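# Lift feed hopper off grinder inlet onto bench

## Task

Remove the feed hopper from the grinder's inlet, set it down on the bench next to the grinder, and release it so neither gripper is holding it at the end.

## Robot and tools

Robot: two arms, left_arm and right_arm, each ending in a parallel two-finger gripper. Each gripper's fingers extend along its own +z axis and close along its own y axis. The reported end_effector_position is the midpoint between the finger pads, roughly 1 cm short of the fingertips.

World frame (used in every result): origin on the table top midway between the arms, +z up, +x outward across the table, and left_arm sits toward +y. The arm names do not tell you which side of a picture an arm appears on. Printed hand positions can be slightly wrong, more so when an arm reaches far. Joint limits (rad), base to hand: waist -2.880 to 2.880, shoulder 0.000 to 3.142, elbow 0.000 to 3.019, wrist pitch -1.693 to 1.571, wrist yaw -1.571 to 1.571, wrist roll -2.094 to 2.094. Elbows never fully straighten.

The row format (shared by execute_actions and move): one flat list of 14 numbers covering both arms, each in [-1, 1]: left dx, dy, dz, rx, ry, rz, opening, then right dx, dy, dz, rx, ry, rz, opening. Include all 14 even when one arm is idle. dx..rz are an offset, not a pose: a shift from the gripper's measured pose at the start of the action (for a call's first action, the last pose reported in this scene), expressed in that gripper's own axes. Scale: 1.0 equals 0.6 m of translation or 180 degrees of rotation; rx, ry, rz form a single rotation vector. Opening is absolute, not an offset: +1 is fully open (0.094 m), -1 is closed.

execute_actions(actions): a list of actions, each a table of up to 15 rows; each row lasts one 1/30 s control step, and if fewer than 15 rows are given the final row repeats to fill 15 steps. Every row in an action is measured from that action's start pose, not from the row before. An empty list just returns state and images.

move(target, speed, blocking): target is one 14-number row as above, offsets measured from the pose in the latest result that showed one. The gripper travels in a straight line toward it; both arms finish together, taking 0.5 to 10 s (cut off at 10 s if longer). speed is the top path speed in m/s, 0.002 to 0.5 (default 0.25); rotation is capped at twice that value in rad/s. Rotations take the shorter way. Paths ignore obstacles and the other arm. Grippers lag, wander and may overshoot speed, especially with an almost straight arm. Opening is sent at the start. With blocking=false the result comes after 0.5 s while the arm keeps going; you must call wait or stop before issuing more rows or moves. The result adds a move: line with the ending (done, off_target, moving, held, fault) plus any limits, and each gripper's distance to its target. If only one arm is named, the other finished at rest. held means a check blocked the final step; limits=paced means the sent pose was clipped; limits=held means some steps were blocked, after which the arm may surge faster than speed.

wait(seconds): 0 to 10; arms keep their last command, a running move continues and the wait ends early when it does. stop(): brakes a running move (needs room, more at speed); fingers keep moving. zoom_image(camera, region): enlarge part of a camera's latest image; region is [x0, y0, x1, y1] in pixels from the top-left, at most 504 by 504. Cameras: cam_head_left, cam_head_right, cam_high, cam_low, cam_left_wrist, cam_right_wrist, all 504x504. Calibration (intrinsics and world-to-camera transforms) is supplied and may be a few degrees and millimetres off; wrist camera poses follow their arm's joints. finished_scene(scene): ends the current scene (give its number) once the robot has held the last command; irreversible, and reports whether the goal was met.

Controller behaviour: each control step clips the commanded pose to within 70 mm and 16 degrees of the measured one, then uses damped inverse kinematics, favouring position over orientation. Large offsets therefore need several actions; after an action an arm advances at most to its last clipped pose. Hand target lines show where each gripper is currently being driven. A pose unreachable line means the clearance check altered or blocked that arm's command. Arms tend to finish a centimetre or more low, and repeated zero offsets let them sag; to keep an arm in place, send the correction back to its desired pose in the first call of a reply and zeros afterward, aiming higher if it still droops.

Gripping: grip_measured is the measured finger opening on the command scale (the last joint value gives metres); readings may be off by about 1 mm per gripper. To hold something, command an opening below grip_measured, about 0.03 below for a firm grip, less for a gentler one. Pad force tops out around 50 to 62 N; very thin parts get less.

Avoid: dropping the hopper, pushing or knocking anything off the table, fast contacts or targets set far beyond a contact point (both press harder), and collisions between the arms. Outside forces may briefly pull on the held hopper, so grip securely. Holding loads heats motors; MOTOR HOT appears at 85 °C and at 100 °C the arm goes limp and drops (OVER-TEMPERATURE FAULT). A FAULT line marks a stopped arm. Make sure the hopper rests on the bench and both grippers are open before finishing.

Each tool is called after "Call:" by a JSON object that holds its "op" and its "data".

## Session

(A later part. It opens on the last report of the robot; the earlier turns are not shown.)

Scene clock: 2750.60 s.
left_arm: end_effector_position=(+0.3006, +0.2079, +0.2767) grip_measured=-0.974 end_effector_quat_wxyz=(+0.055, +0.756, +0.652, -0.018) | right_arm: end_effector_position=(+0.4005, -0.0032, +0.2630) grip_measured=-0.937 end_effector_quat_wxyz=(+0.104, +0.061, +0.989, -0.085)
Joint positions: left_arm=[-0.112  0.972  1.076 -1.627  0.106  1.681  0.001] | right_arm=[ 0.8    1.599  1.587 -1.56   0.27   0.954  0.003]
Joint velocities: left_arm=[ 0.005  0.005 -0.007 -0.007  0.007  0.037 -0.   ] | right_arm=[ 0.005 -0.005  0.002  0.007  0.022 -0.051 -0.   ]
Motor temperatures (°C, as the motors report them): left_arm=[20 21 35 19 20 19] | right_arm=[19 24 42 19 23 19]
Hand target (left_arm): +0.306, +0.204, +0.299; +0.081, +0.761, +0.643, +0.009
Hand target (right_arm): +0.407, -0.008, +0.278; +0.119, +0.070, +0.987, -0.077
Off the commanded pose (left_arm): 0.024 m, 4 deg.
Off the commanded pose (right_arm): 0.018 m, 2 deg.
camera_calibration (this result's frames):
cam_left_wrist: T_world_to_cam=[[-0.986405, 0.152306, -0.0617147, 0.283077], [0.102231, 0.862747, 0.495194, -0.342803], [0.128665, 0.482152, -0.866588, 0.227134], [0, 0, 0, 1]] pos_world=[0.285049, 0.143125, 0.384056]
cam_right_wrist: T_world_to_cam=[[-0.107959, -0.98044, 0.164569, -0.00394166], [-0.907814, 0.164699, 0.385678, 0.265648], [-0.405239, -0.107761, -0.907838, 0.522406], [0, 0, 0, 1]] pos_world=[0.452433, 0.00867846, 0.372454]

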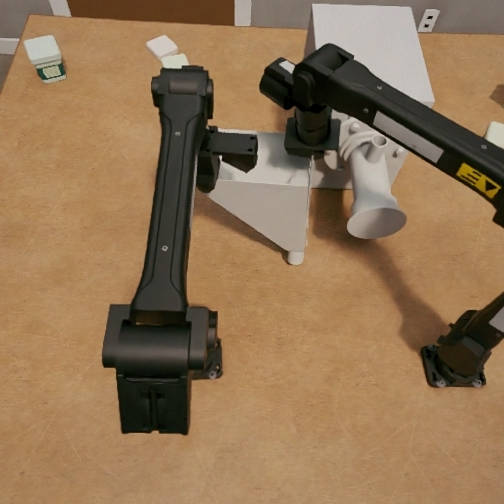

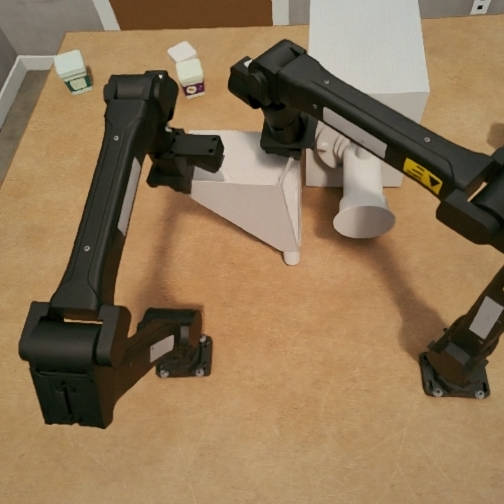

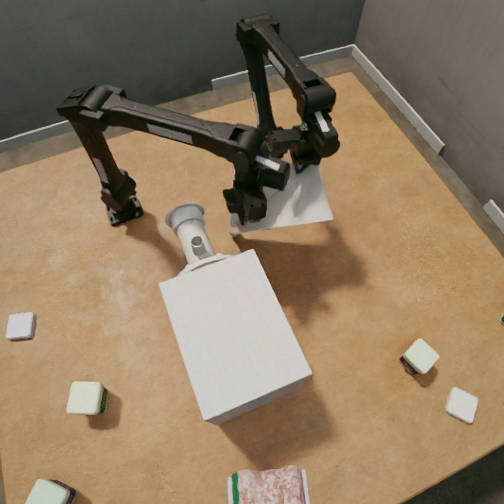

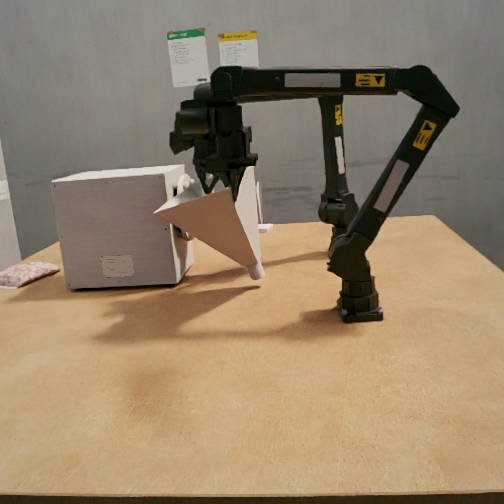

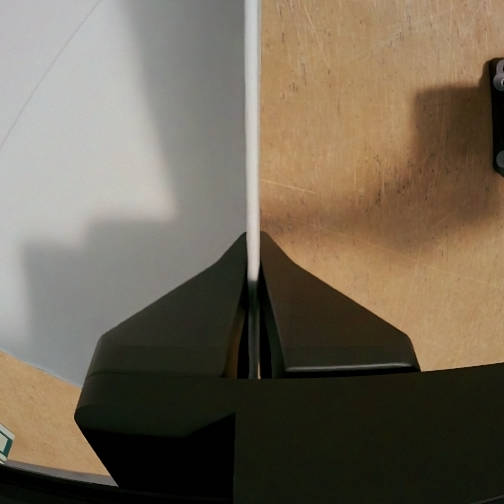

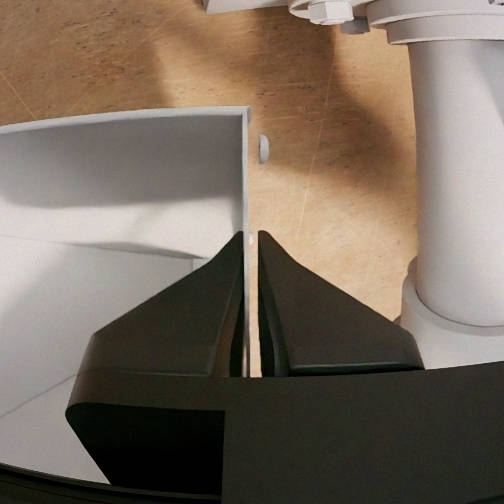

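Call:
{"op": "execute_actions", "data": {"actions": [[[-0.008,0.0105,-0.022,-0.044,0.006,0.005,-1, -0.014,-0.0085,-0.0075,-0.002,-0.016,0.003,-1]],[[-0.008,0.0105,-0.022,-0.044,0.006,0.005,-1, -0.014,-0.0085,-0.0075,-0.002,-0.016,0.003,-1]]]}}

Scene clock: 2835.97 s.
left_arm: end_effector_position=(+0.2967, +0.2049, +0.2509) grip_measured=-0.974 end_effector_quat_wxyz=(+0.086, +0.743, +0.664, +0.010) | right_arm: end_effector_position=(+0.4036, -0.0031, +0.2473) grip_measured=-0.937 end_effector_quat_wxyz=(+0.127, +0.047, +0.987, -0.091)
Joint positions: left_arm=[-0.123  0.896  0.961 -1.501  0.109  1.631  0.001] | right_arm=[ 0.81   1.592  1.532 -1.491  0.312  0.932  0.003]
Joint velocities: left_arm=[-0.015 -0.015  0.007  0.007 -0.022 -0.022 -0.   ] | right_arm=[-0.015 -0.024  0.012 -0.007  0.066  0.037 -0.   ]
Motor temperatures (°C, as the motors report them): left_arm=[20 21 35 19 19 19] | right_arm=[19 25 42 19 21 19]
Hand target (left_arm): +0.303, +0.203, +0.278; +0.118, +0.749, +0.651, +0.049
Hand target (right_arm): +0.409, -0.009, +0.262; +0.141, +0.057, +0.985, -0.086
Off the commanded pose (left_arm): 0.029 m, 6 deg.
Off the commanded pose (right_arm): 0.017 m, 2 deg.
camera_calibration (this result's frames):
cam_left_wrist: T_world_to_cam=[[-0.983347, 0.112844, -0.142462, 0.305482], [0.0287606, 0.870626, 0.491104, -0.305838], [0.179449, 0.478828, -0.859373, 0.190521], [0, 0, 0, 1]] pos_world=[0.275002, 0.140572, 0.357446]
cam_right_wrist: T_world_to_cam=[[-0.08527, -0.980445, 0.177361, -0.0132848], [-0.927596, 0.1431, 0.345092, 0.292506], [-0.363724, -0.135094, -0.921659, 0.496038], [0, 0, 0, 1]] pos_world=[0.450615, 0.0121289, 0.358592]

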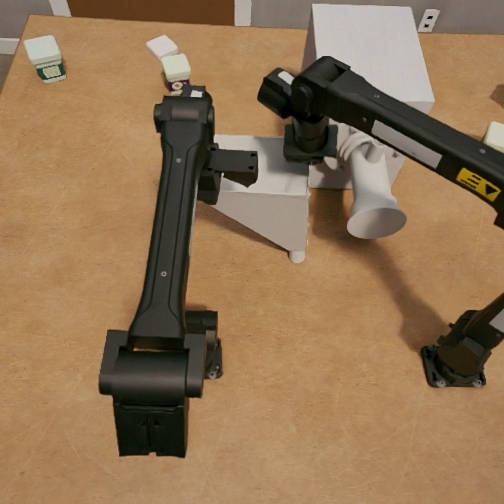

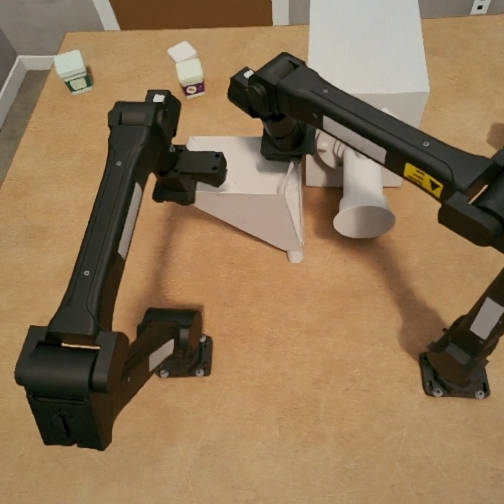

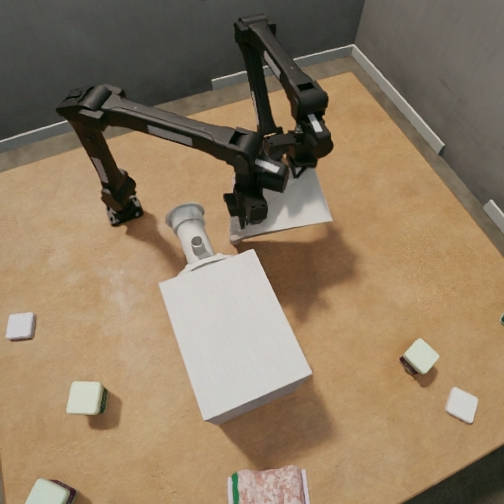

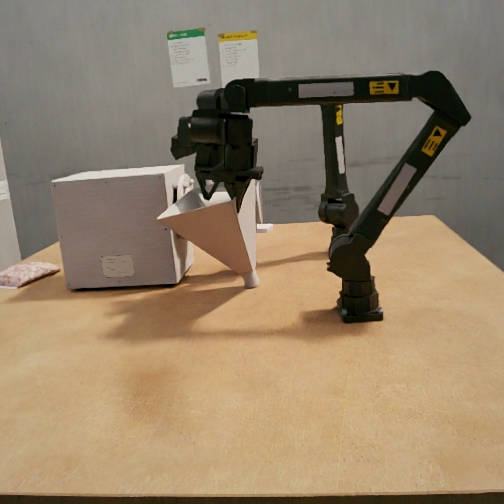

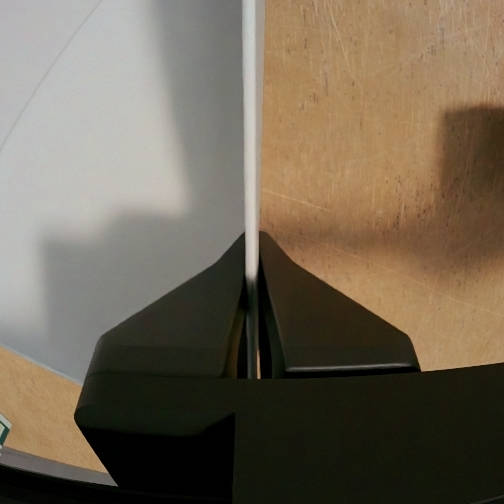

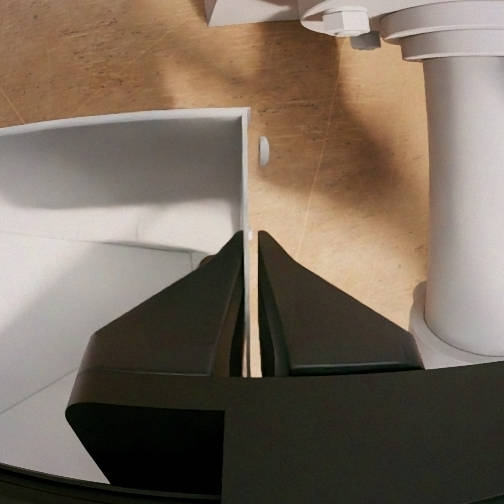

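Call:
{"op": "zoom_image", "data": {"camera": "cam_low", "region": [140,150,300,310]}}

Region (140, 150, 300, 310) of cam_low's 504x504 image, scaled by 3.150, with more detail than that image has.

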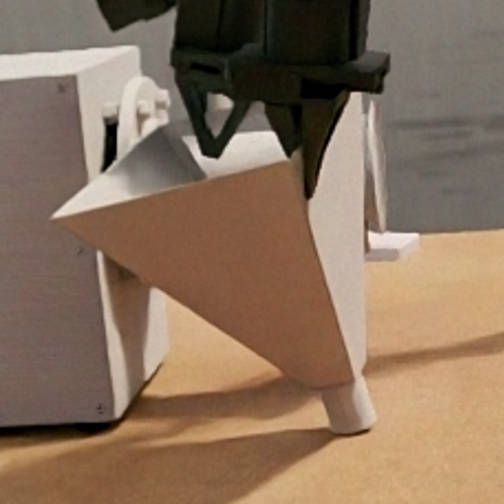

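Call:
{"op": "execute_actions", "data": {"actions": [[[-0.0066,0.0165,-0.043,-0.033,0.0035,0.004,-1, -0.011,-0.014,-0.0085,0,0,0,-0.75]]]}}

Scene clock: 2865.03 s.
left_arm: end_effector_position=(+0.2931, +0.2051, +0.2528) grip_measured=-0.974 end_effector_quat_wxyz=(+0.089, +0.743, +0.663, +0.015) | right_arm: end_effector_position=(+0.4047, -0.0068, +0.2482) grip_measured=-0.752 end_effector_quat_wxyz=(+0.124, +0.045, +0.987, -0.092)
Joint positions: left_arm=[-0.124  0.877  0.956 -1.501  0.106  1.63   0.001] | right_arm=[ 0.803  1.59   1.532 -1.497  0.31   0.922  0.012]
Joint velocities: left_arm=[-0.015 -0.005 -0.012 -0.012 -0.051 -0.066 -0.   ] | right_arm=[-0.015  0.005 -0.007  0.022  0.007  0.007  0.   ]
Motor temperatures (°C, as the motors report them): left_arm=[20 21 35 19 19 19] | right_arm=[19 25 41 19 22 19]
Hand target (left_arm): +0.301, +0.203, +0.278; +0.121, +0.742, +0.658, +0.048
Hand target (right_arm): +0.408, -0.011, +0.255; +0.127, +0.047, +0.987, -0.090
Off the commanded pose (left_arm): 0.027 m, 5 deg.
Off the commanded pose (right_arm): 0.009 m, 0 deg.
camera_calibration (this result's frames):
cam_left_wrist: T_world_to_cam=[[-0.981356, 0.113143, -0.155369, 0.304853], [0.0222799, 0.869888, 0.492745, -0.305204], [0.190905, 0.480097, -0.856191, 0.188325], [0, 0, 0, 1]] pos_world=[0.270017, 0.140587, 0.358995]
cam_right_wrist: T_world_to_cam=[[-0.0821358, -0.979931, 0.181631, -0.0192853], [-0.926059, 0.142397, 0.349482, 0.291976], [-0.368332, -0.139496, -0.91917, 0.498024], [0, 0, 0, 1]] pos_world=[0.452241, 0.00899741, 0.359231]

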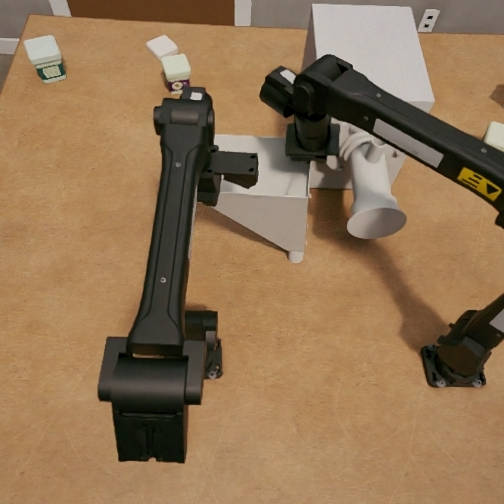

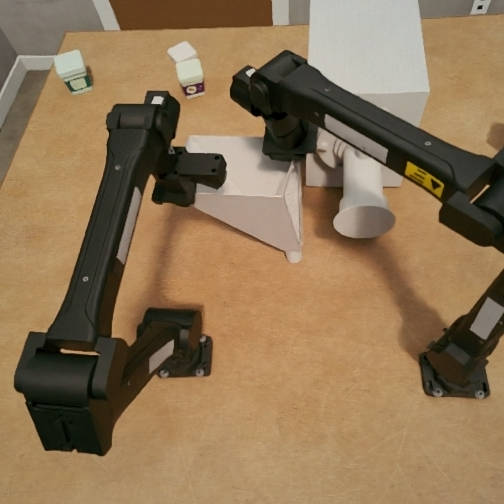

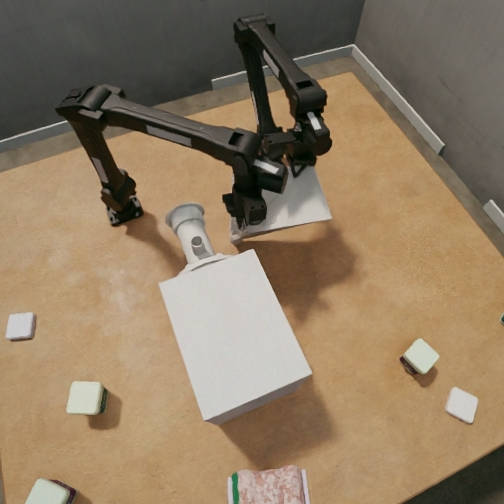

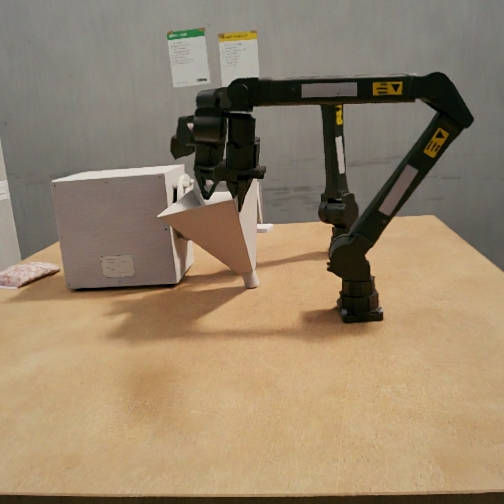

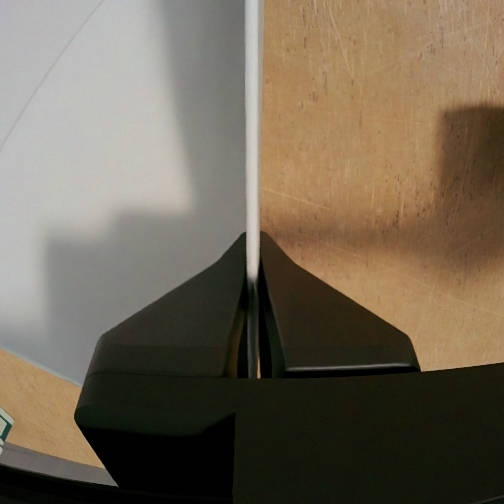

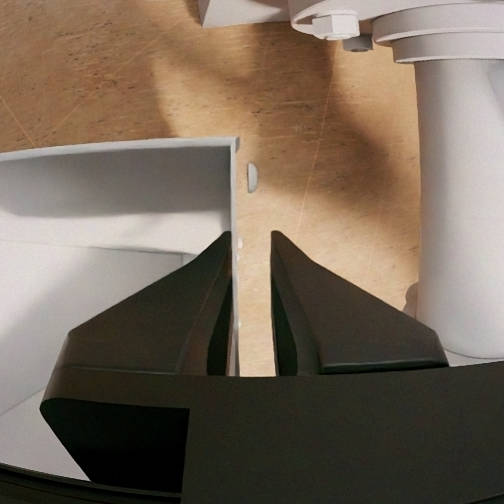

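Call:
{"op": "execute_actions", "data": {"actions": [[[0.032,0.0115,-0.013,-0.0275,0.003,0.003,-1, -0.006,0.024,-0.016,0,0,0,-0.65]],[[0.030,0.0115,-0.011,-0.0275,0.003,0.003,-1, -0.0055,0.024,-0.013,0,0,0,-0.55]],[[0.027,0.011,-0.008,-0.0275,0.003,0.003,-1, -0.004,0.025,-0.0085,0,0,0,-0.45]]]}}

Scene clock: 2924.23 s.
left_arm: end_effector_position=(+0.2878, +0.2399, +0.2183) grip_measured=-0.974 end_effector_quat_wxyz=(+0.118, +0.740, +0.662, +0.015) | right_arm: end_effector_position=(+0.3923, +0.0207, +0.2349) grip_measured=-0.452 end_effector_quat_wxyz=(+0.104, +0.031, +0.988, -0.109)
Joint positions: left_arm=[ 0.071  0.843  0.843 -1.414  0.182  1.817  0.001] | right_arm=[ 0.855  1.658  1.582 -1.542  0.299  0.956  0.026]
Joint velocities: left_arm=[-0.005 -0.005 -0.002  0.012  0.007  0.066 -0.001] | right_arm=[-0.005  0.015 -0.002 -0.017  0.007  0.022 -0.001]
Motor temperatures (°C, as the motors report them): left_arm=[20 21 35 19 19 19] | right_arm=[19 25 41 19 21 19]
Hand target (left_arm): +0.297, +0.245, +0.234; +0.135, +0.741, +0.656, +0.046
Hand target (right_arm): +0.399, +0.027, +0.245; +0.111, +0.035, +0.988, -0.102
Off the commanded pose (left_arm): 0.019 m, 4 deg.
Off the commanded pose (right_arm): 0.014 m, 1 deg.
camera_calibration (this result's frames):
cam_left_wrist: T_world_to_cam=[[-0.974698, 0.105125, -0.197265, 0.299484], [0.00408324, 0.890732, 0.45451, -0.309728], [0.223491, 0.442204, -0.868624, 0.145575], [0, 0, 0, 1]] pos_world=[0.260636, 0.180028, 0.326302]
cam_right_wrist: T_world_to_cam=[[-0.0541725, -0.974597, 0.217316, -0.0103911], [-0.912731, 0.136593, 0.385051, 0.267733], [-0.404953, -0.177492, -0.896945, 0.494905], [0, 0, 0, 1]] pos_world=[0.444219, 0.0411442, 0.34307]

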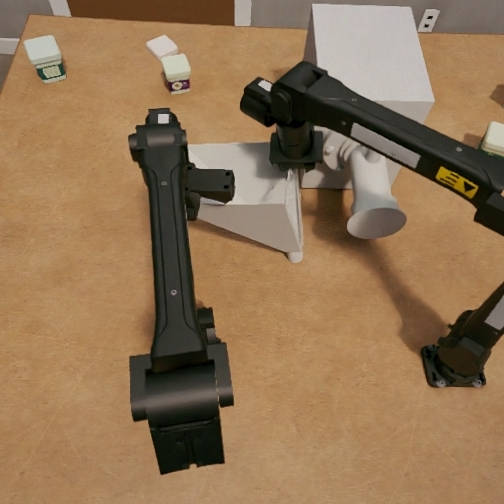

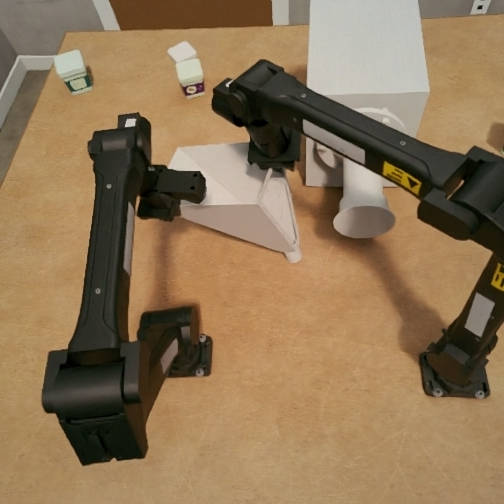

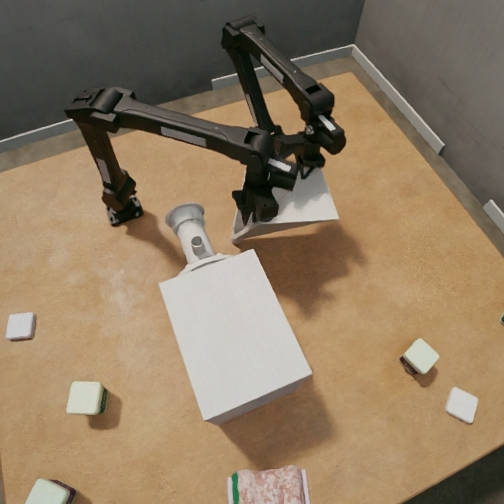

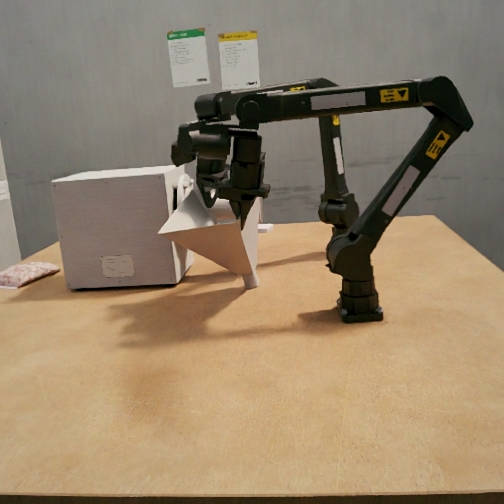

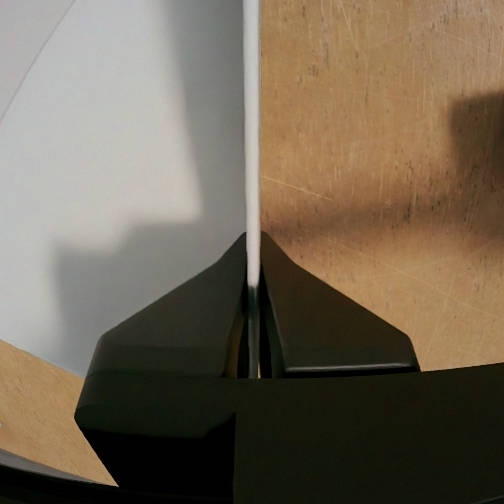

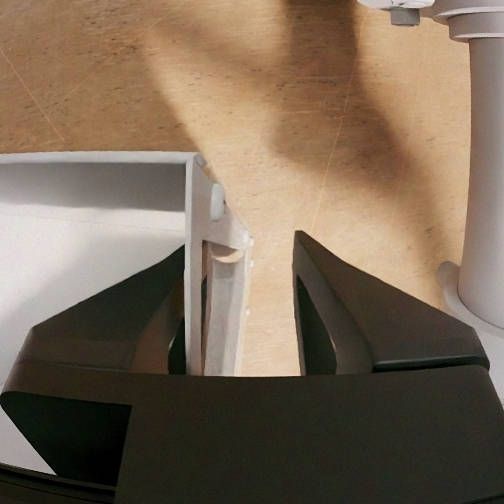

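Call:
{"op": "execute_actions", "data": {"actions": [[[0.038,0.0125,0.0075,-0.022,0.002,0.0034,-1, -0.018,0.0355,-0.0125,0,0,0,-0.35]],[[0.035,0.012,0.0115,-0.022,0.002,0.0034,-1, -0.017,0.036,-0.009,0,0,0,-0.25]],[[0.032,0.012,0.0135,-0.022,0.002,0.0034,-1, -0.017,0.035,-0.007,0,0,0,-0.15]]]}}

Scene clock: 2949.03 s.
left_arm: end_effector_position=(+0.2843, +0.2763, +0.1549) grip_measured=-0.974 end_effector_quat_wxyz=(+0.153, +0.715, +0.682, +0.006) | right_arm: end_effector_position=(+0.4007, +0.0723, +0.2168) grip_measured=-0.152 end_effector_quat_wxyz=(+0.084, +0.017, +0.989, -0.121)
Joint positions: left_arm=[ 0.291  0.874  0.683 -1.247  0.279  1.967  0.001] | right_arm=[ 0.897  1.813  1.743 -1.6    0.278  0.976  0.04 ]
Joint velocities: left_arm=[ 0.005 -0.005 -0.007 -0.007 -0.022 -0.022 -0.001] | right_arm=[-0.015 -0.024  0.002  0.002 -0.037  0.051  0.   ]
Motor temperatures (°C, as the motors report them): left_arm=[20 21 34 19 19 19] | right_arm=[19 25 42 19 20 19]
Hand target (left_arm): +0.296, +0.283, +0.169; +0.163, +0.725, +0.669, +0.037
Hand target (right_arm): +0.410, +0.076, +0.225; +0.091, +0.022, +0.989, -0.117
Off the commanded pose (left_arm): 0.020 m, 4 deg.
Off the commanded pose (right_arm): 0.013 m, 1 deg.
camera_calibration (this result's frames):
cam_left_wrist: T_world_to_cam=[[-0.972678, 0.0301993, -0.230187, 0.304975], [-0.0638302, 0.918505, 0.390224, -0.291756], [0.223212, 0.394255, -0.891481, 0.0920313], [0, 0, 0, 1]] pos_world=[0.257477, 0.222486, 0.266096]
cam_right_wrist: T_world_to_cam=[[-0.0224069, -0.969615, 0.243608, 0.0254907], [-0.897856, 0.12669, 0.42167, 0.262149], [-0.43972, -0.209276, -0.873413, 0.502379], [0, 0, 0, 1]] pos_world=[0.456849, 0.0966408, 0.322035]

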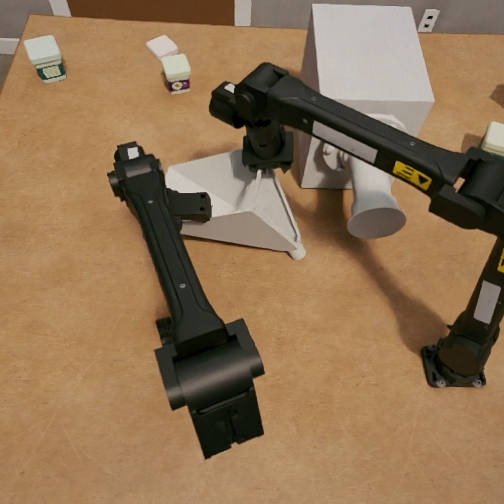

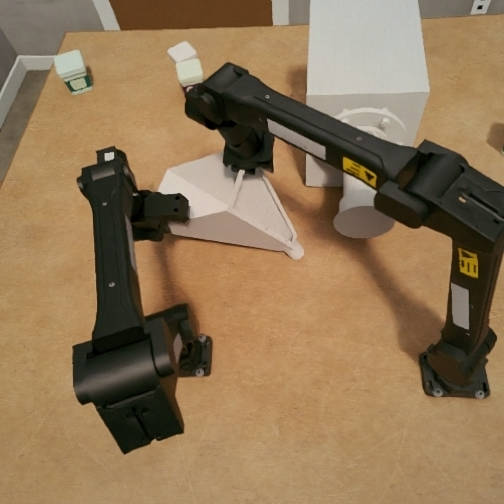

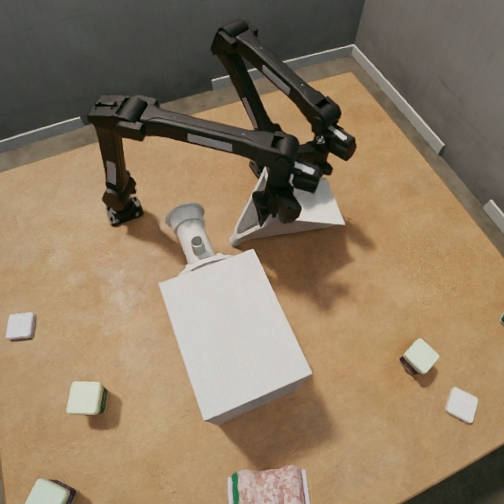

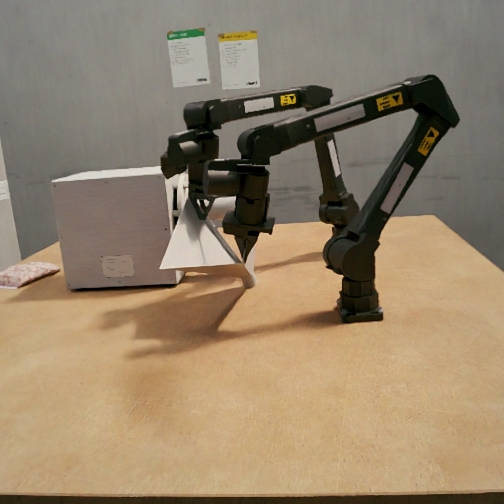

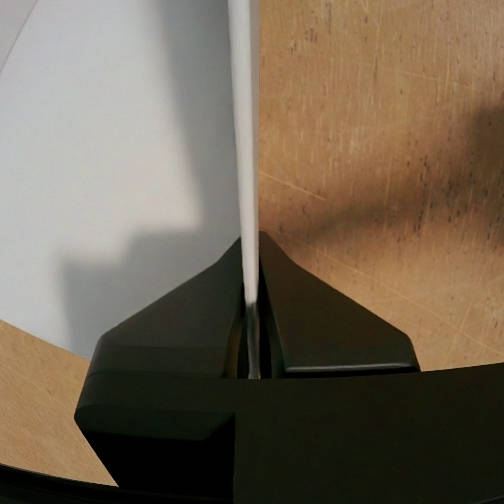

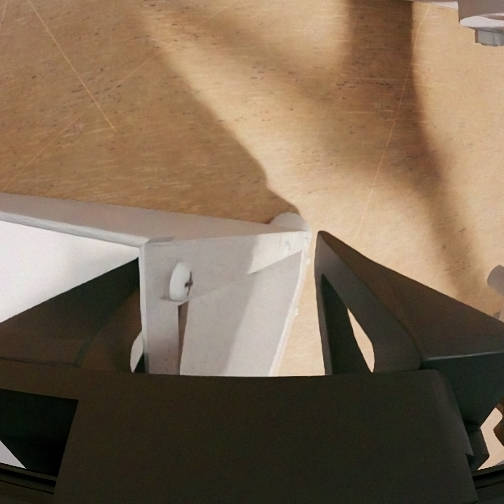

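Call:
{"op": "zoom_image", "data": {"camera": "cam_low", "region": [130,160,300,320]}}

Call:
{"op": "zoom_image", "data": {"camera": "cam_high", "region": [200,130,380,280]}}

Region (130, 160, 300, 320) of cam_low's 504x504 image, scaled by 2.965, with more detail than that image has; it fills the top 474 rows of this view, and the rest is white.

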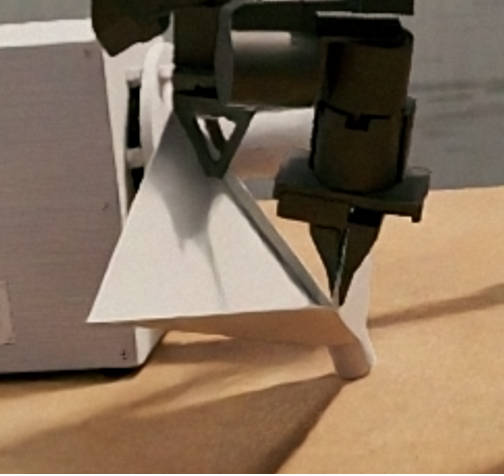

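Region (200, 130, 380, 280) of cam_high's 504x504 image, scaled by 2.800, with more detail than that image has.

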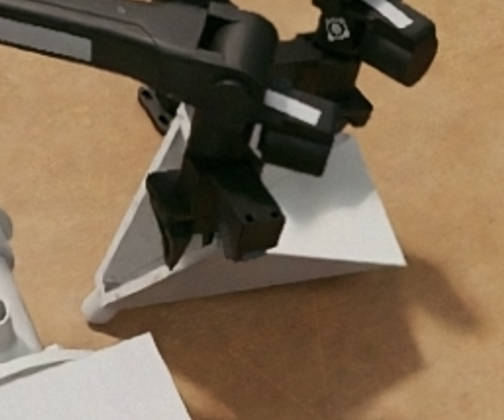

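Call:
{"op": "execute_actions", "data": {"actions": [[[0.028,0.016,0.010,-0.022,0.0005,0.0047,-1, -0.013,0.0295,-0.007,0,0,0,-0.05]],[[0.028,0.016,0.010,-0.022,0.0005,0.0047,-1, -0.013,0.0295,-0.007,0,0,0,0.05]],[[0.028,0.016,0.010,-0.022,0.0005,0.0047,-1, -0.013,0.0295,-0.007,0,0,0,0.15]]]}}

Scene clock: 2988.23 s.
left_arm: end_effector_position=(+0.2776, +0.2916, +0.0926) grip_measured=-0.974 end_effector_quat_wxyz=(+0.193, +0.682, +0.705, -0.017) | right_arm: end_effector_position=(+0.3981, +0.1074, +0.1858) grip_measured=+0.148 end_effector_quat_wxyz=(+0.056, -0.001, +0.988, -0.146)
Joint positions: left_arm=[ 0.434  0.965  0.546 -1.071  0.382  2.034  0.001] | right_arm=[ 0.933  1.947  1.853 -1.658  0.259  0.986  0.054]
Joint velocities: left_arm=[-0.015 -0.005 -0.017 -0.007 -0.022  0.051  0.001] | right_arm=[-0.005  0.005  0.007  0.007 -0.007  0.022 -0.   ]
Motor temperatures (°C, as the motors report them): left_arm=[20 21 33 19 19 19] | right_arm=[19 25 43 19 20 19]
Hand target (left_arm): +0.292, +0.302, +0.106; +0.203, +0.693, +0.692, +0.017
Hand target (right_arm): +0.407, +0.114, +0.199; +0.067, +0.006, +0.988, -0.136
Off the commanded pose (left_arm): 0.022 m, 5 deg.
Off the commanded pose (right_arm): 0.017 m, 2 deg.
camera_calibration (this result's frames):
cam_left_wrist: T_world_to_cam=[[-0.968146, -0.0604278, -0.242983, 0.310002], [-0.133384, 0.945748, 0.296258, -0.261887], [0.211899, 0.319231, -0.923683, 0.0598996], [0, 0, 0, 1]] pos_world=[0.252503, 0.24729, 0.20824]
cam_right_wrist: T_world_to_cam=[[0.0154275, -0.955325, 0.295155, 0.040801], [-0.874302, 0.130336, 0.467556, 0.250214], [-0.485137, -0.265268, -0.833232, 0.498163], [0, 0, 0, 1]] pos_world=[0.459811, 0.138513, 0.286054]

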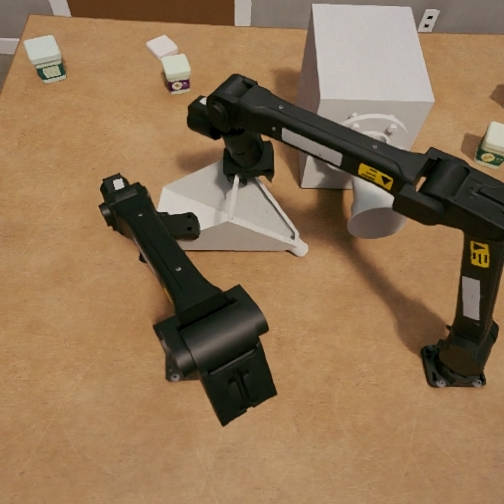

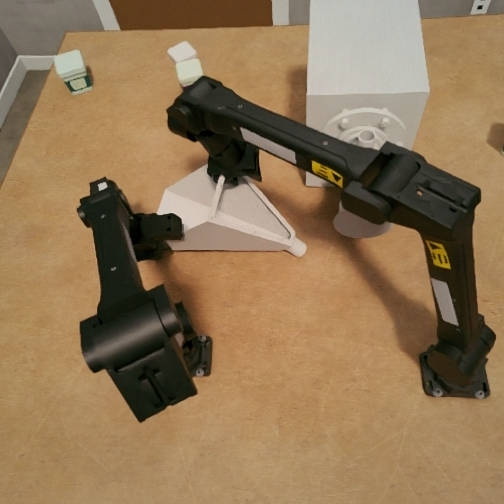

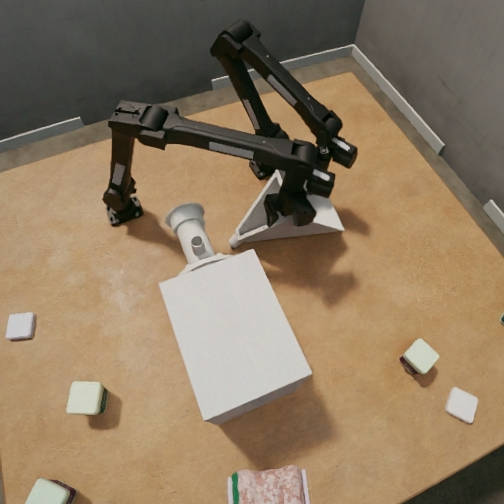

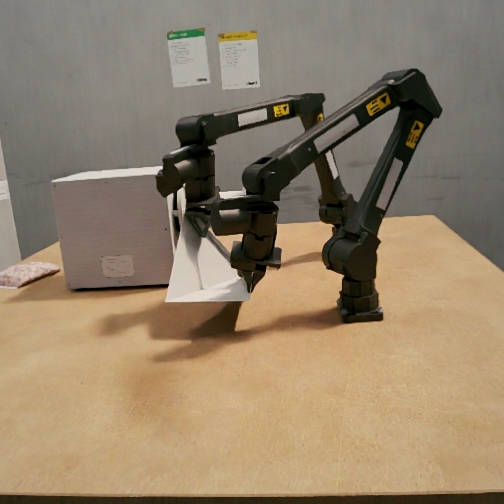

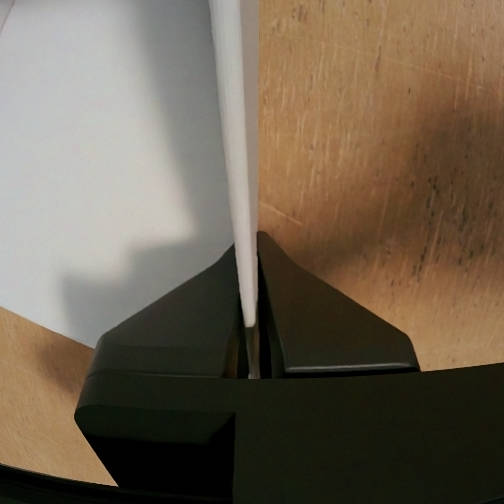

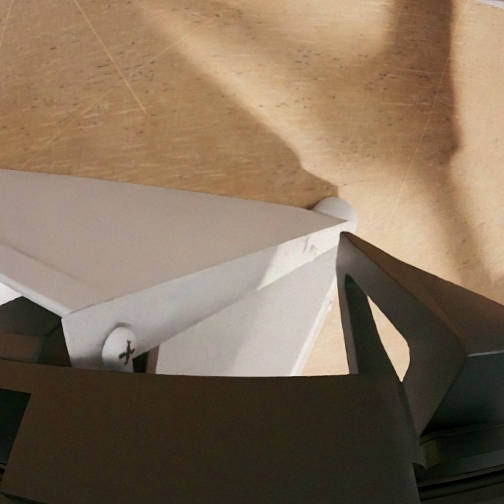

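Call:
{"op": "zoom_image", "data": {"camera": "cam_low", "region": [130,170,300,330]}}

Call:
{"op": "zoom_image", "data": {"camera": "cam_head_left", "region": [100,120,340,300]}}

Region (130, 170, 300, 330) of cam_low's 504x504 image, scaled by 2.965, with more detail than that image has; it fills the top 474 rows of this view, and the rest is white.

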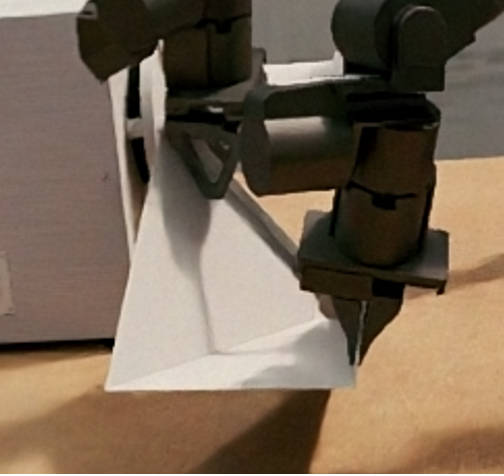

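Region (100, 120, 340, 300) of cam_head_left's 504x504 image, scaled by 2.100, with more detail than that image has; it fills the top 378 rows of this view, and the rest is white.

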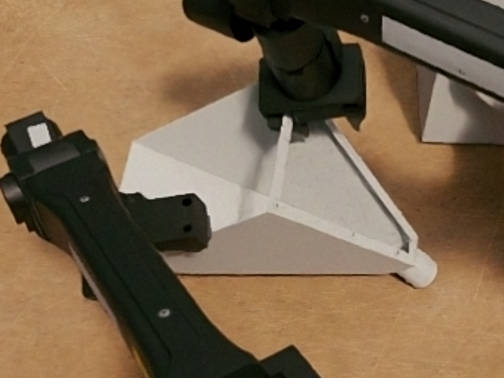

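Call:
{"op": "execute_actions", "data": {"actions": [[[0.0285,0.022,0.007,-0.021,-0.0015,0.0064,-1, -0.016,0.028,-0.010,0,0,0,0.25]],[[0.0285,0.022,0.007,-0.021,-0.0015,0.0064,-1, -0.016,0.028,-0.010,0,0,0,0.35]]]}}

Scene clock: 3015.47 s.
left_arm: end_effector_position=(+0.2746, +0.2944, +0.0589) grip_measured=-0.974 end_effector_quat_wxyz=(+0.224, +0.656, +0.719, -0.048) | right_arm: end_effector_position=(+0.4020, +0.1258, +0.1705) grip_measured=+0.348 end_effector_quat_wxyz=(+0.043, -0.008, +0.986, -0.159)
Joint positions: left_arm=[ 0.506  1.07   0.492 -0.975  0.461  2.058  0.001] | right_arm=[ 0.943  2.028  1.936 -1.698  0.251  0.986  0.063]
Joint velocities: left_arm=[ 0.005 -0.024  0.012 -0.017 -0.051 -0.037 -0.001] | right_arm=[-0.005  0.015 -0.002  0.007 -0.037 -0.051  0.   ]
Motor temperatures (°C, as the motors report them): left_arm=[20 21 33 19 19 19] | right_arm=[19 25 43 19 20 19]
Hand target (left_arm): +0.290, +0.310, +0.069; +0.227, +0.667, +0.710, -0.006
Hand target (right_arm): +0.408, +0.135, +0.179; +0.052, -0.006, +0.987, -0.149
Off the commanded pose (left_arm): 0.024 m, 5 deg.
Off the commanded pose (right_arm): 0.015 m, 1 deg.
joint sent to its limit (left arm) — the command would take joint 6 (wrist roll) past its upper limit, so that joint was sent only as far as its limit.
joint sent to its limit (right arm) — the command would take joint 4 (wrist pitch) past its lower limit, so that joint was sent only as far as its limit.
camera_calibration (this result's frames):
cam_left_wrist: T_world_to_cam=[[-0.96507, -0.126197, -0.229596, 0.316749], [-0.175257, 0.962365, 0.207701, -0.2431], [0.194744, 0.240684, -0.950866, 0.0579615], [0, 0, 0, 1]] pos_world=[0.251793, 0.259973, 0.17833]
cam_right_wrist: T_world_to_cam=[[0.0323653, -0.946879, 0.319957, 0.0507553], [-0.86188, 0.135652, 0.488632, 0.249073], [-0.506078, -0.291579, -0.811706, 0.500218], [0, 0, 0, 1]] pos_world=[0.466178, 0.160125, 0.268085]

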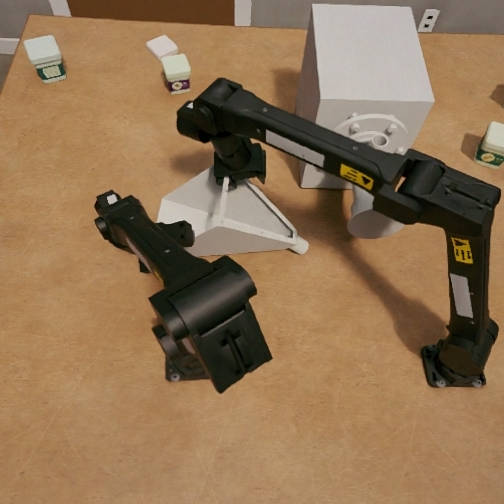

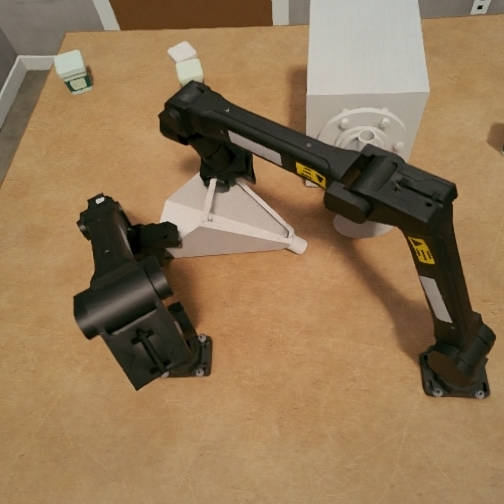

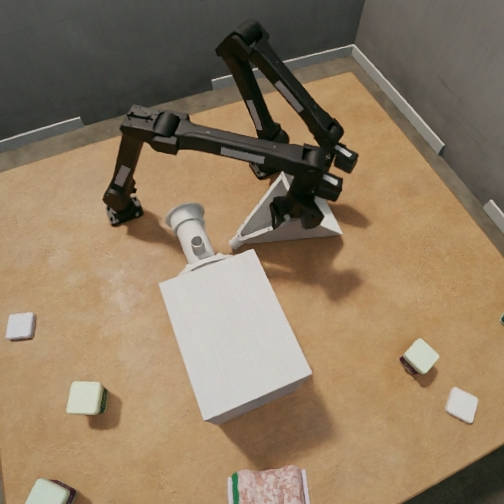

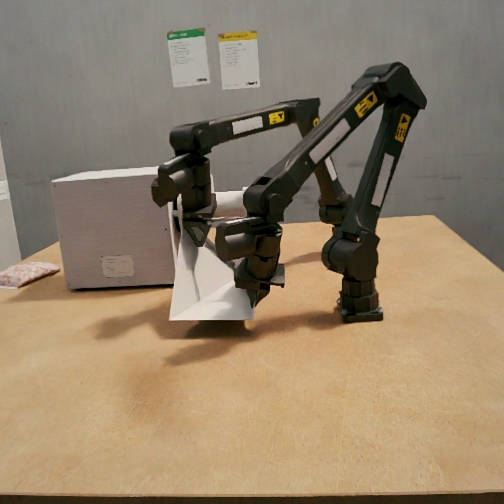

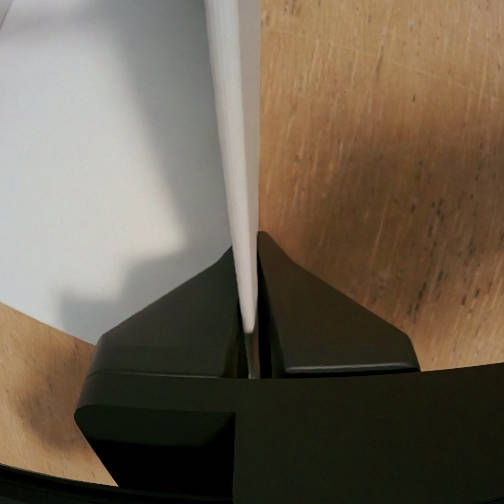

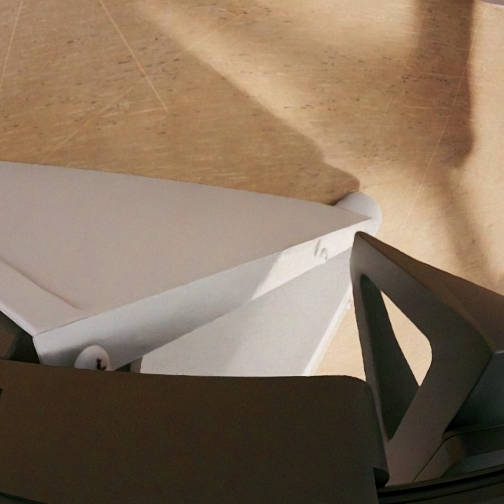

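Call:
{"op": "execute_actions", "data": {"actions": [[[0.024,0.022,0.008,-0.021,-0.0015,0.0064,-1, -0.014,0.022,-0.010,0,0,0,0.42]]]}}

Call:
{"op": "zoom_image", "data": {"camera": "cam_low", "region": [130,200,300,350]}}

Scene clock: 3022.50 s.
left_arm: end_effector_position=(+0.2734, +0.2910, +0.0440) grip_measured=-0.974 end_effector_quat_wxyz=(+0.241, +0.646, +0.722, -0.061) | right_arm: end_effector_position=(+0.4021, +0.1312, +0.1650) grip_measured=+0.418 end_effector_quat_wxyz=(+0.040, -0.010, +0.986, -0.161)
Joint positions: left_arm=[ 0.525  1.118  0.465 -0.923  0.503  2.063  0.001] | right_arm=[ 0.947  2.047  1.951 -1.7    0.248  0.985  0.067]
Joint velocities: left_arm=[-0.005 -0.015 -0.007 -0.022  0.051 -0.051 -0.001] | right_arm=[ 0.005  0.015  0.002 -0.007 -0.037 -0.022 -0.   ]
Motor temperatures (°C, as the motors report them): left_arm=[20 21 33 19 19 19] | right_arm=[19 26 43 19 20 19]
Hand target (left_arm): +0.288, +0.307, +0.053; +0.245, +0.653, +0.716, -0.022
Hand target (right_arm): +0.409, +0.140, +0.173; +0.049, -0.009, +0.987, -0.151
Off the commanded pose (left_arm): 0.024 m, 5 deg.
Off the commanded pose (right_arm): 0.014 m, 0 deg.
joint sent to its limit (left arm) — the command would take joint 6 (wrist roll) past its upper limit, so that joint was sent only as far as its limit.
joint sent to its limit (right arm) — the command would take joint 4 (wrist pitch) past its lower limit, so that joint was sent only as far as its limit.
camera_calibration (this result's frames):
cam_left_wrist: T_world_to_cam=[[-0.961805, -0.151304, -0.228119, 0.318112], [-0.190508, 0.968408, 0.160914, -0.232496], [0.196566, 0.198227, -0.960244, 0.0570984], [0, 0, 0, 1]] pos_world=[0.250446, 0.261964, 0.164808]
cam_right_wrist: T_world_to_cam=[[0.0385933, -0.945799, 0.32245, 0.0545549], [-0.859642, 0.133088, 0.493257, 0.24977], [-0.509436, -0.296228, -0.807913, 0.498736], [0, 0, 0, 1]] pos_world=[0.466682, 0.166096, 0.262143]

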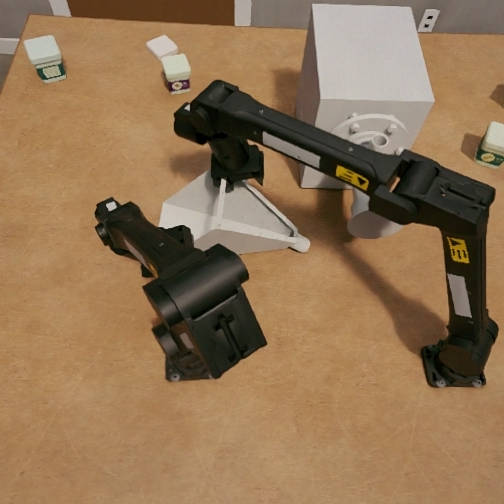

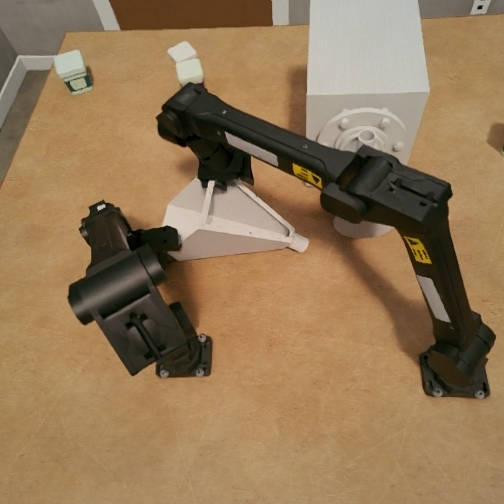

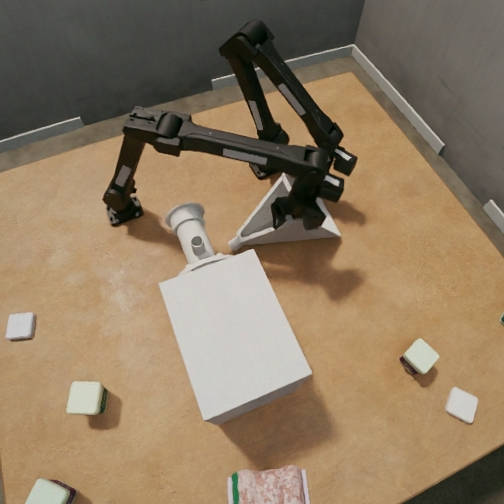

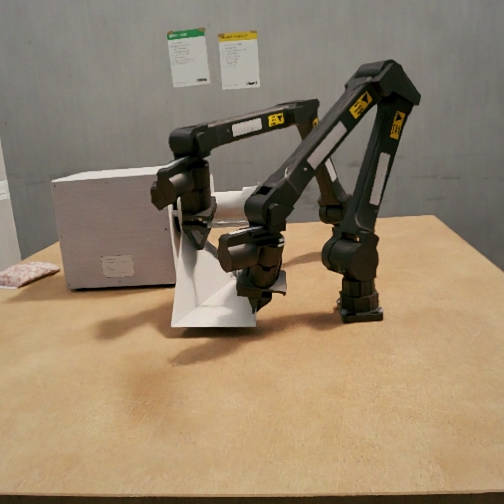

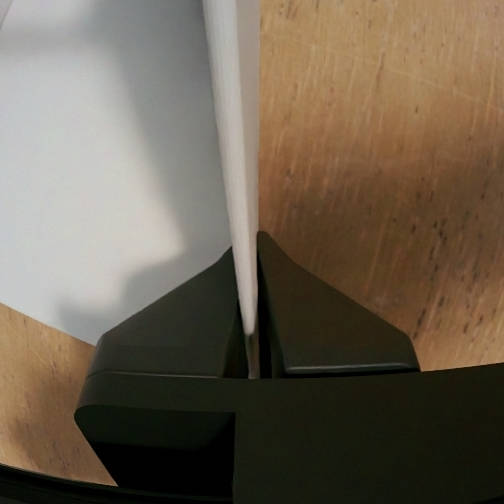

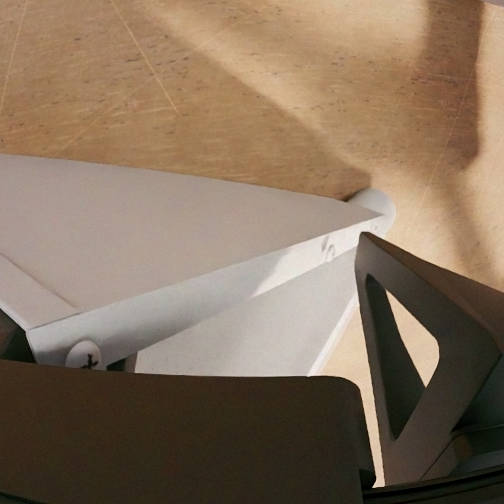

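Region (130, 200, 300, 350) of cam_low's 504x504 image, scaled by 2.965, with more detail than that image has; it fills the top 445 rows of this view, and the rest is white.

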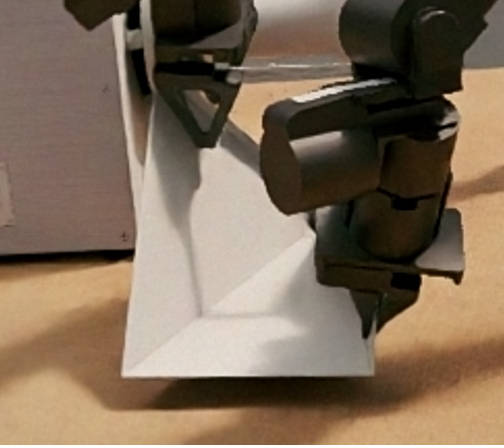

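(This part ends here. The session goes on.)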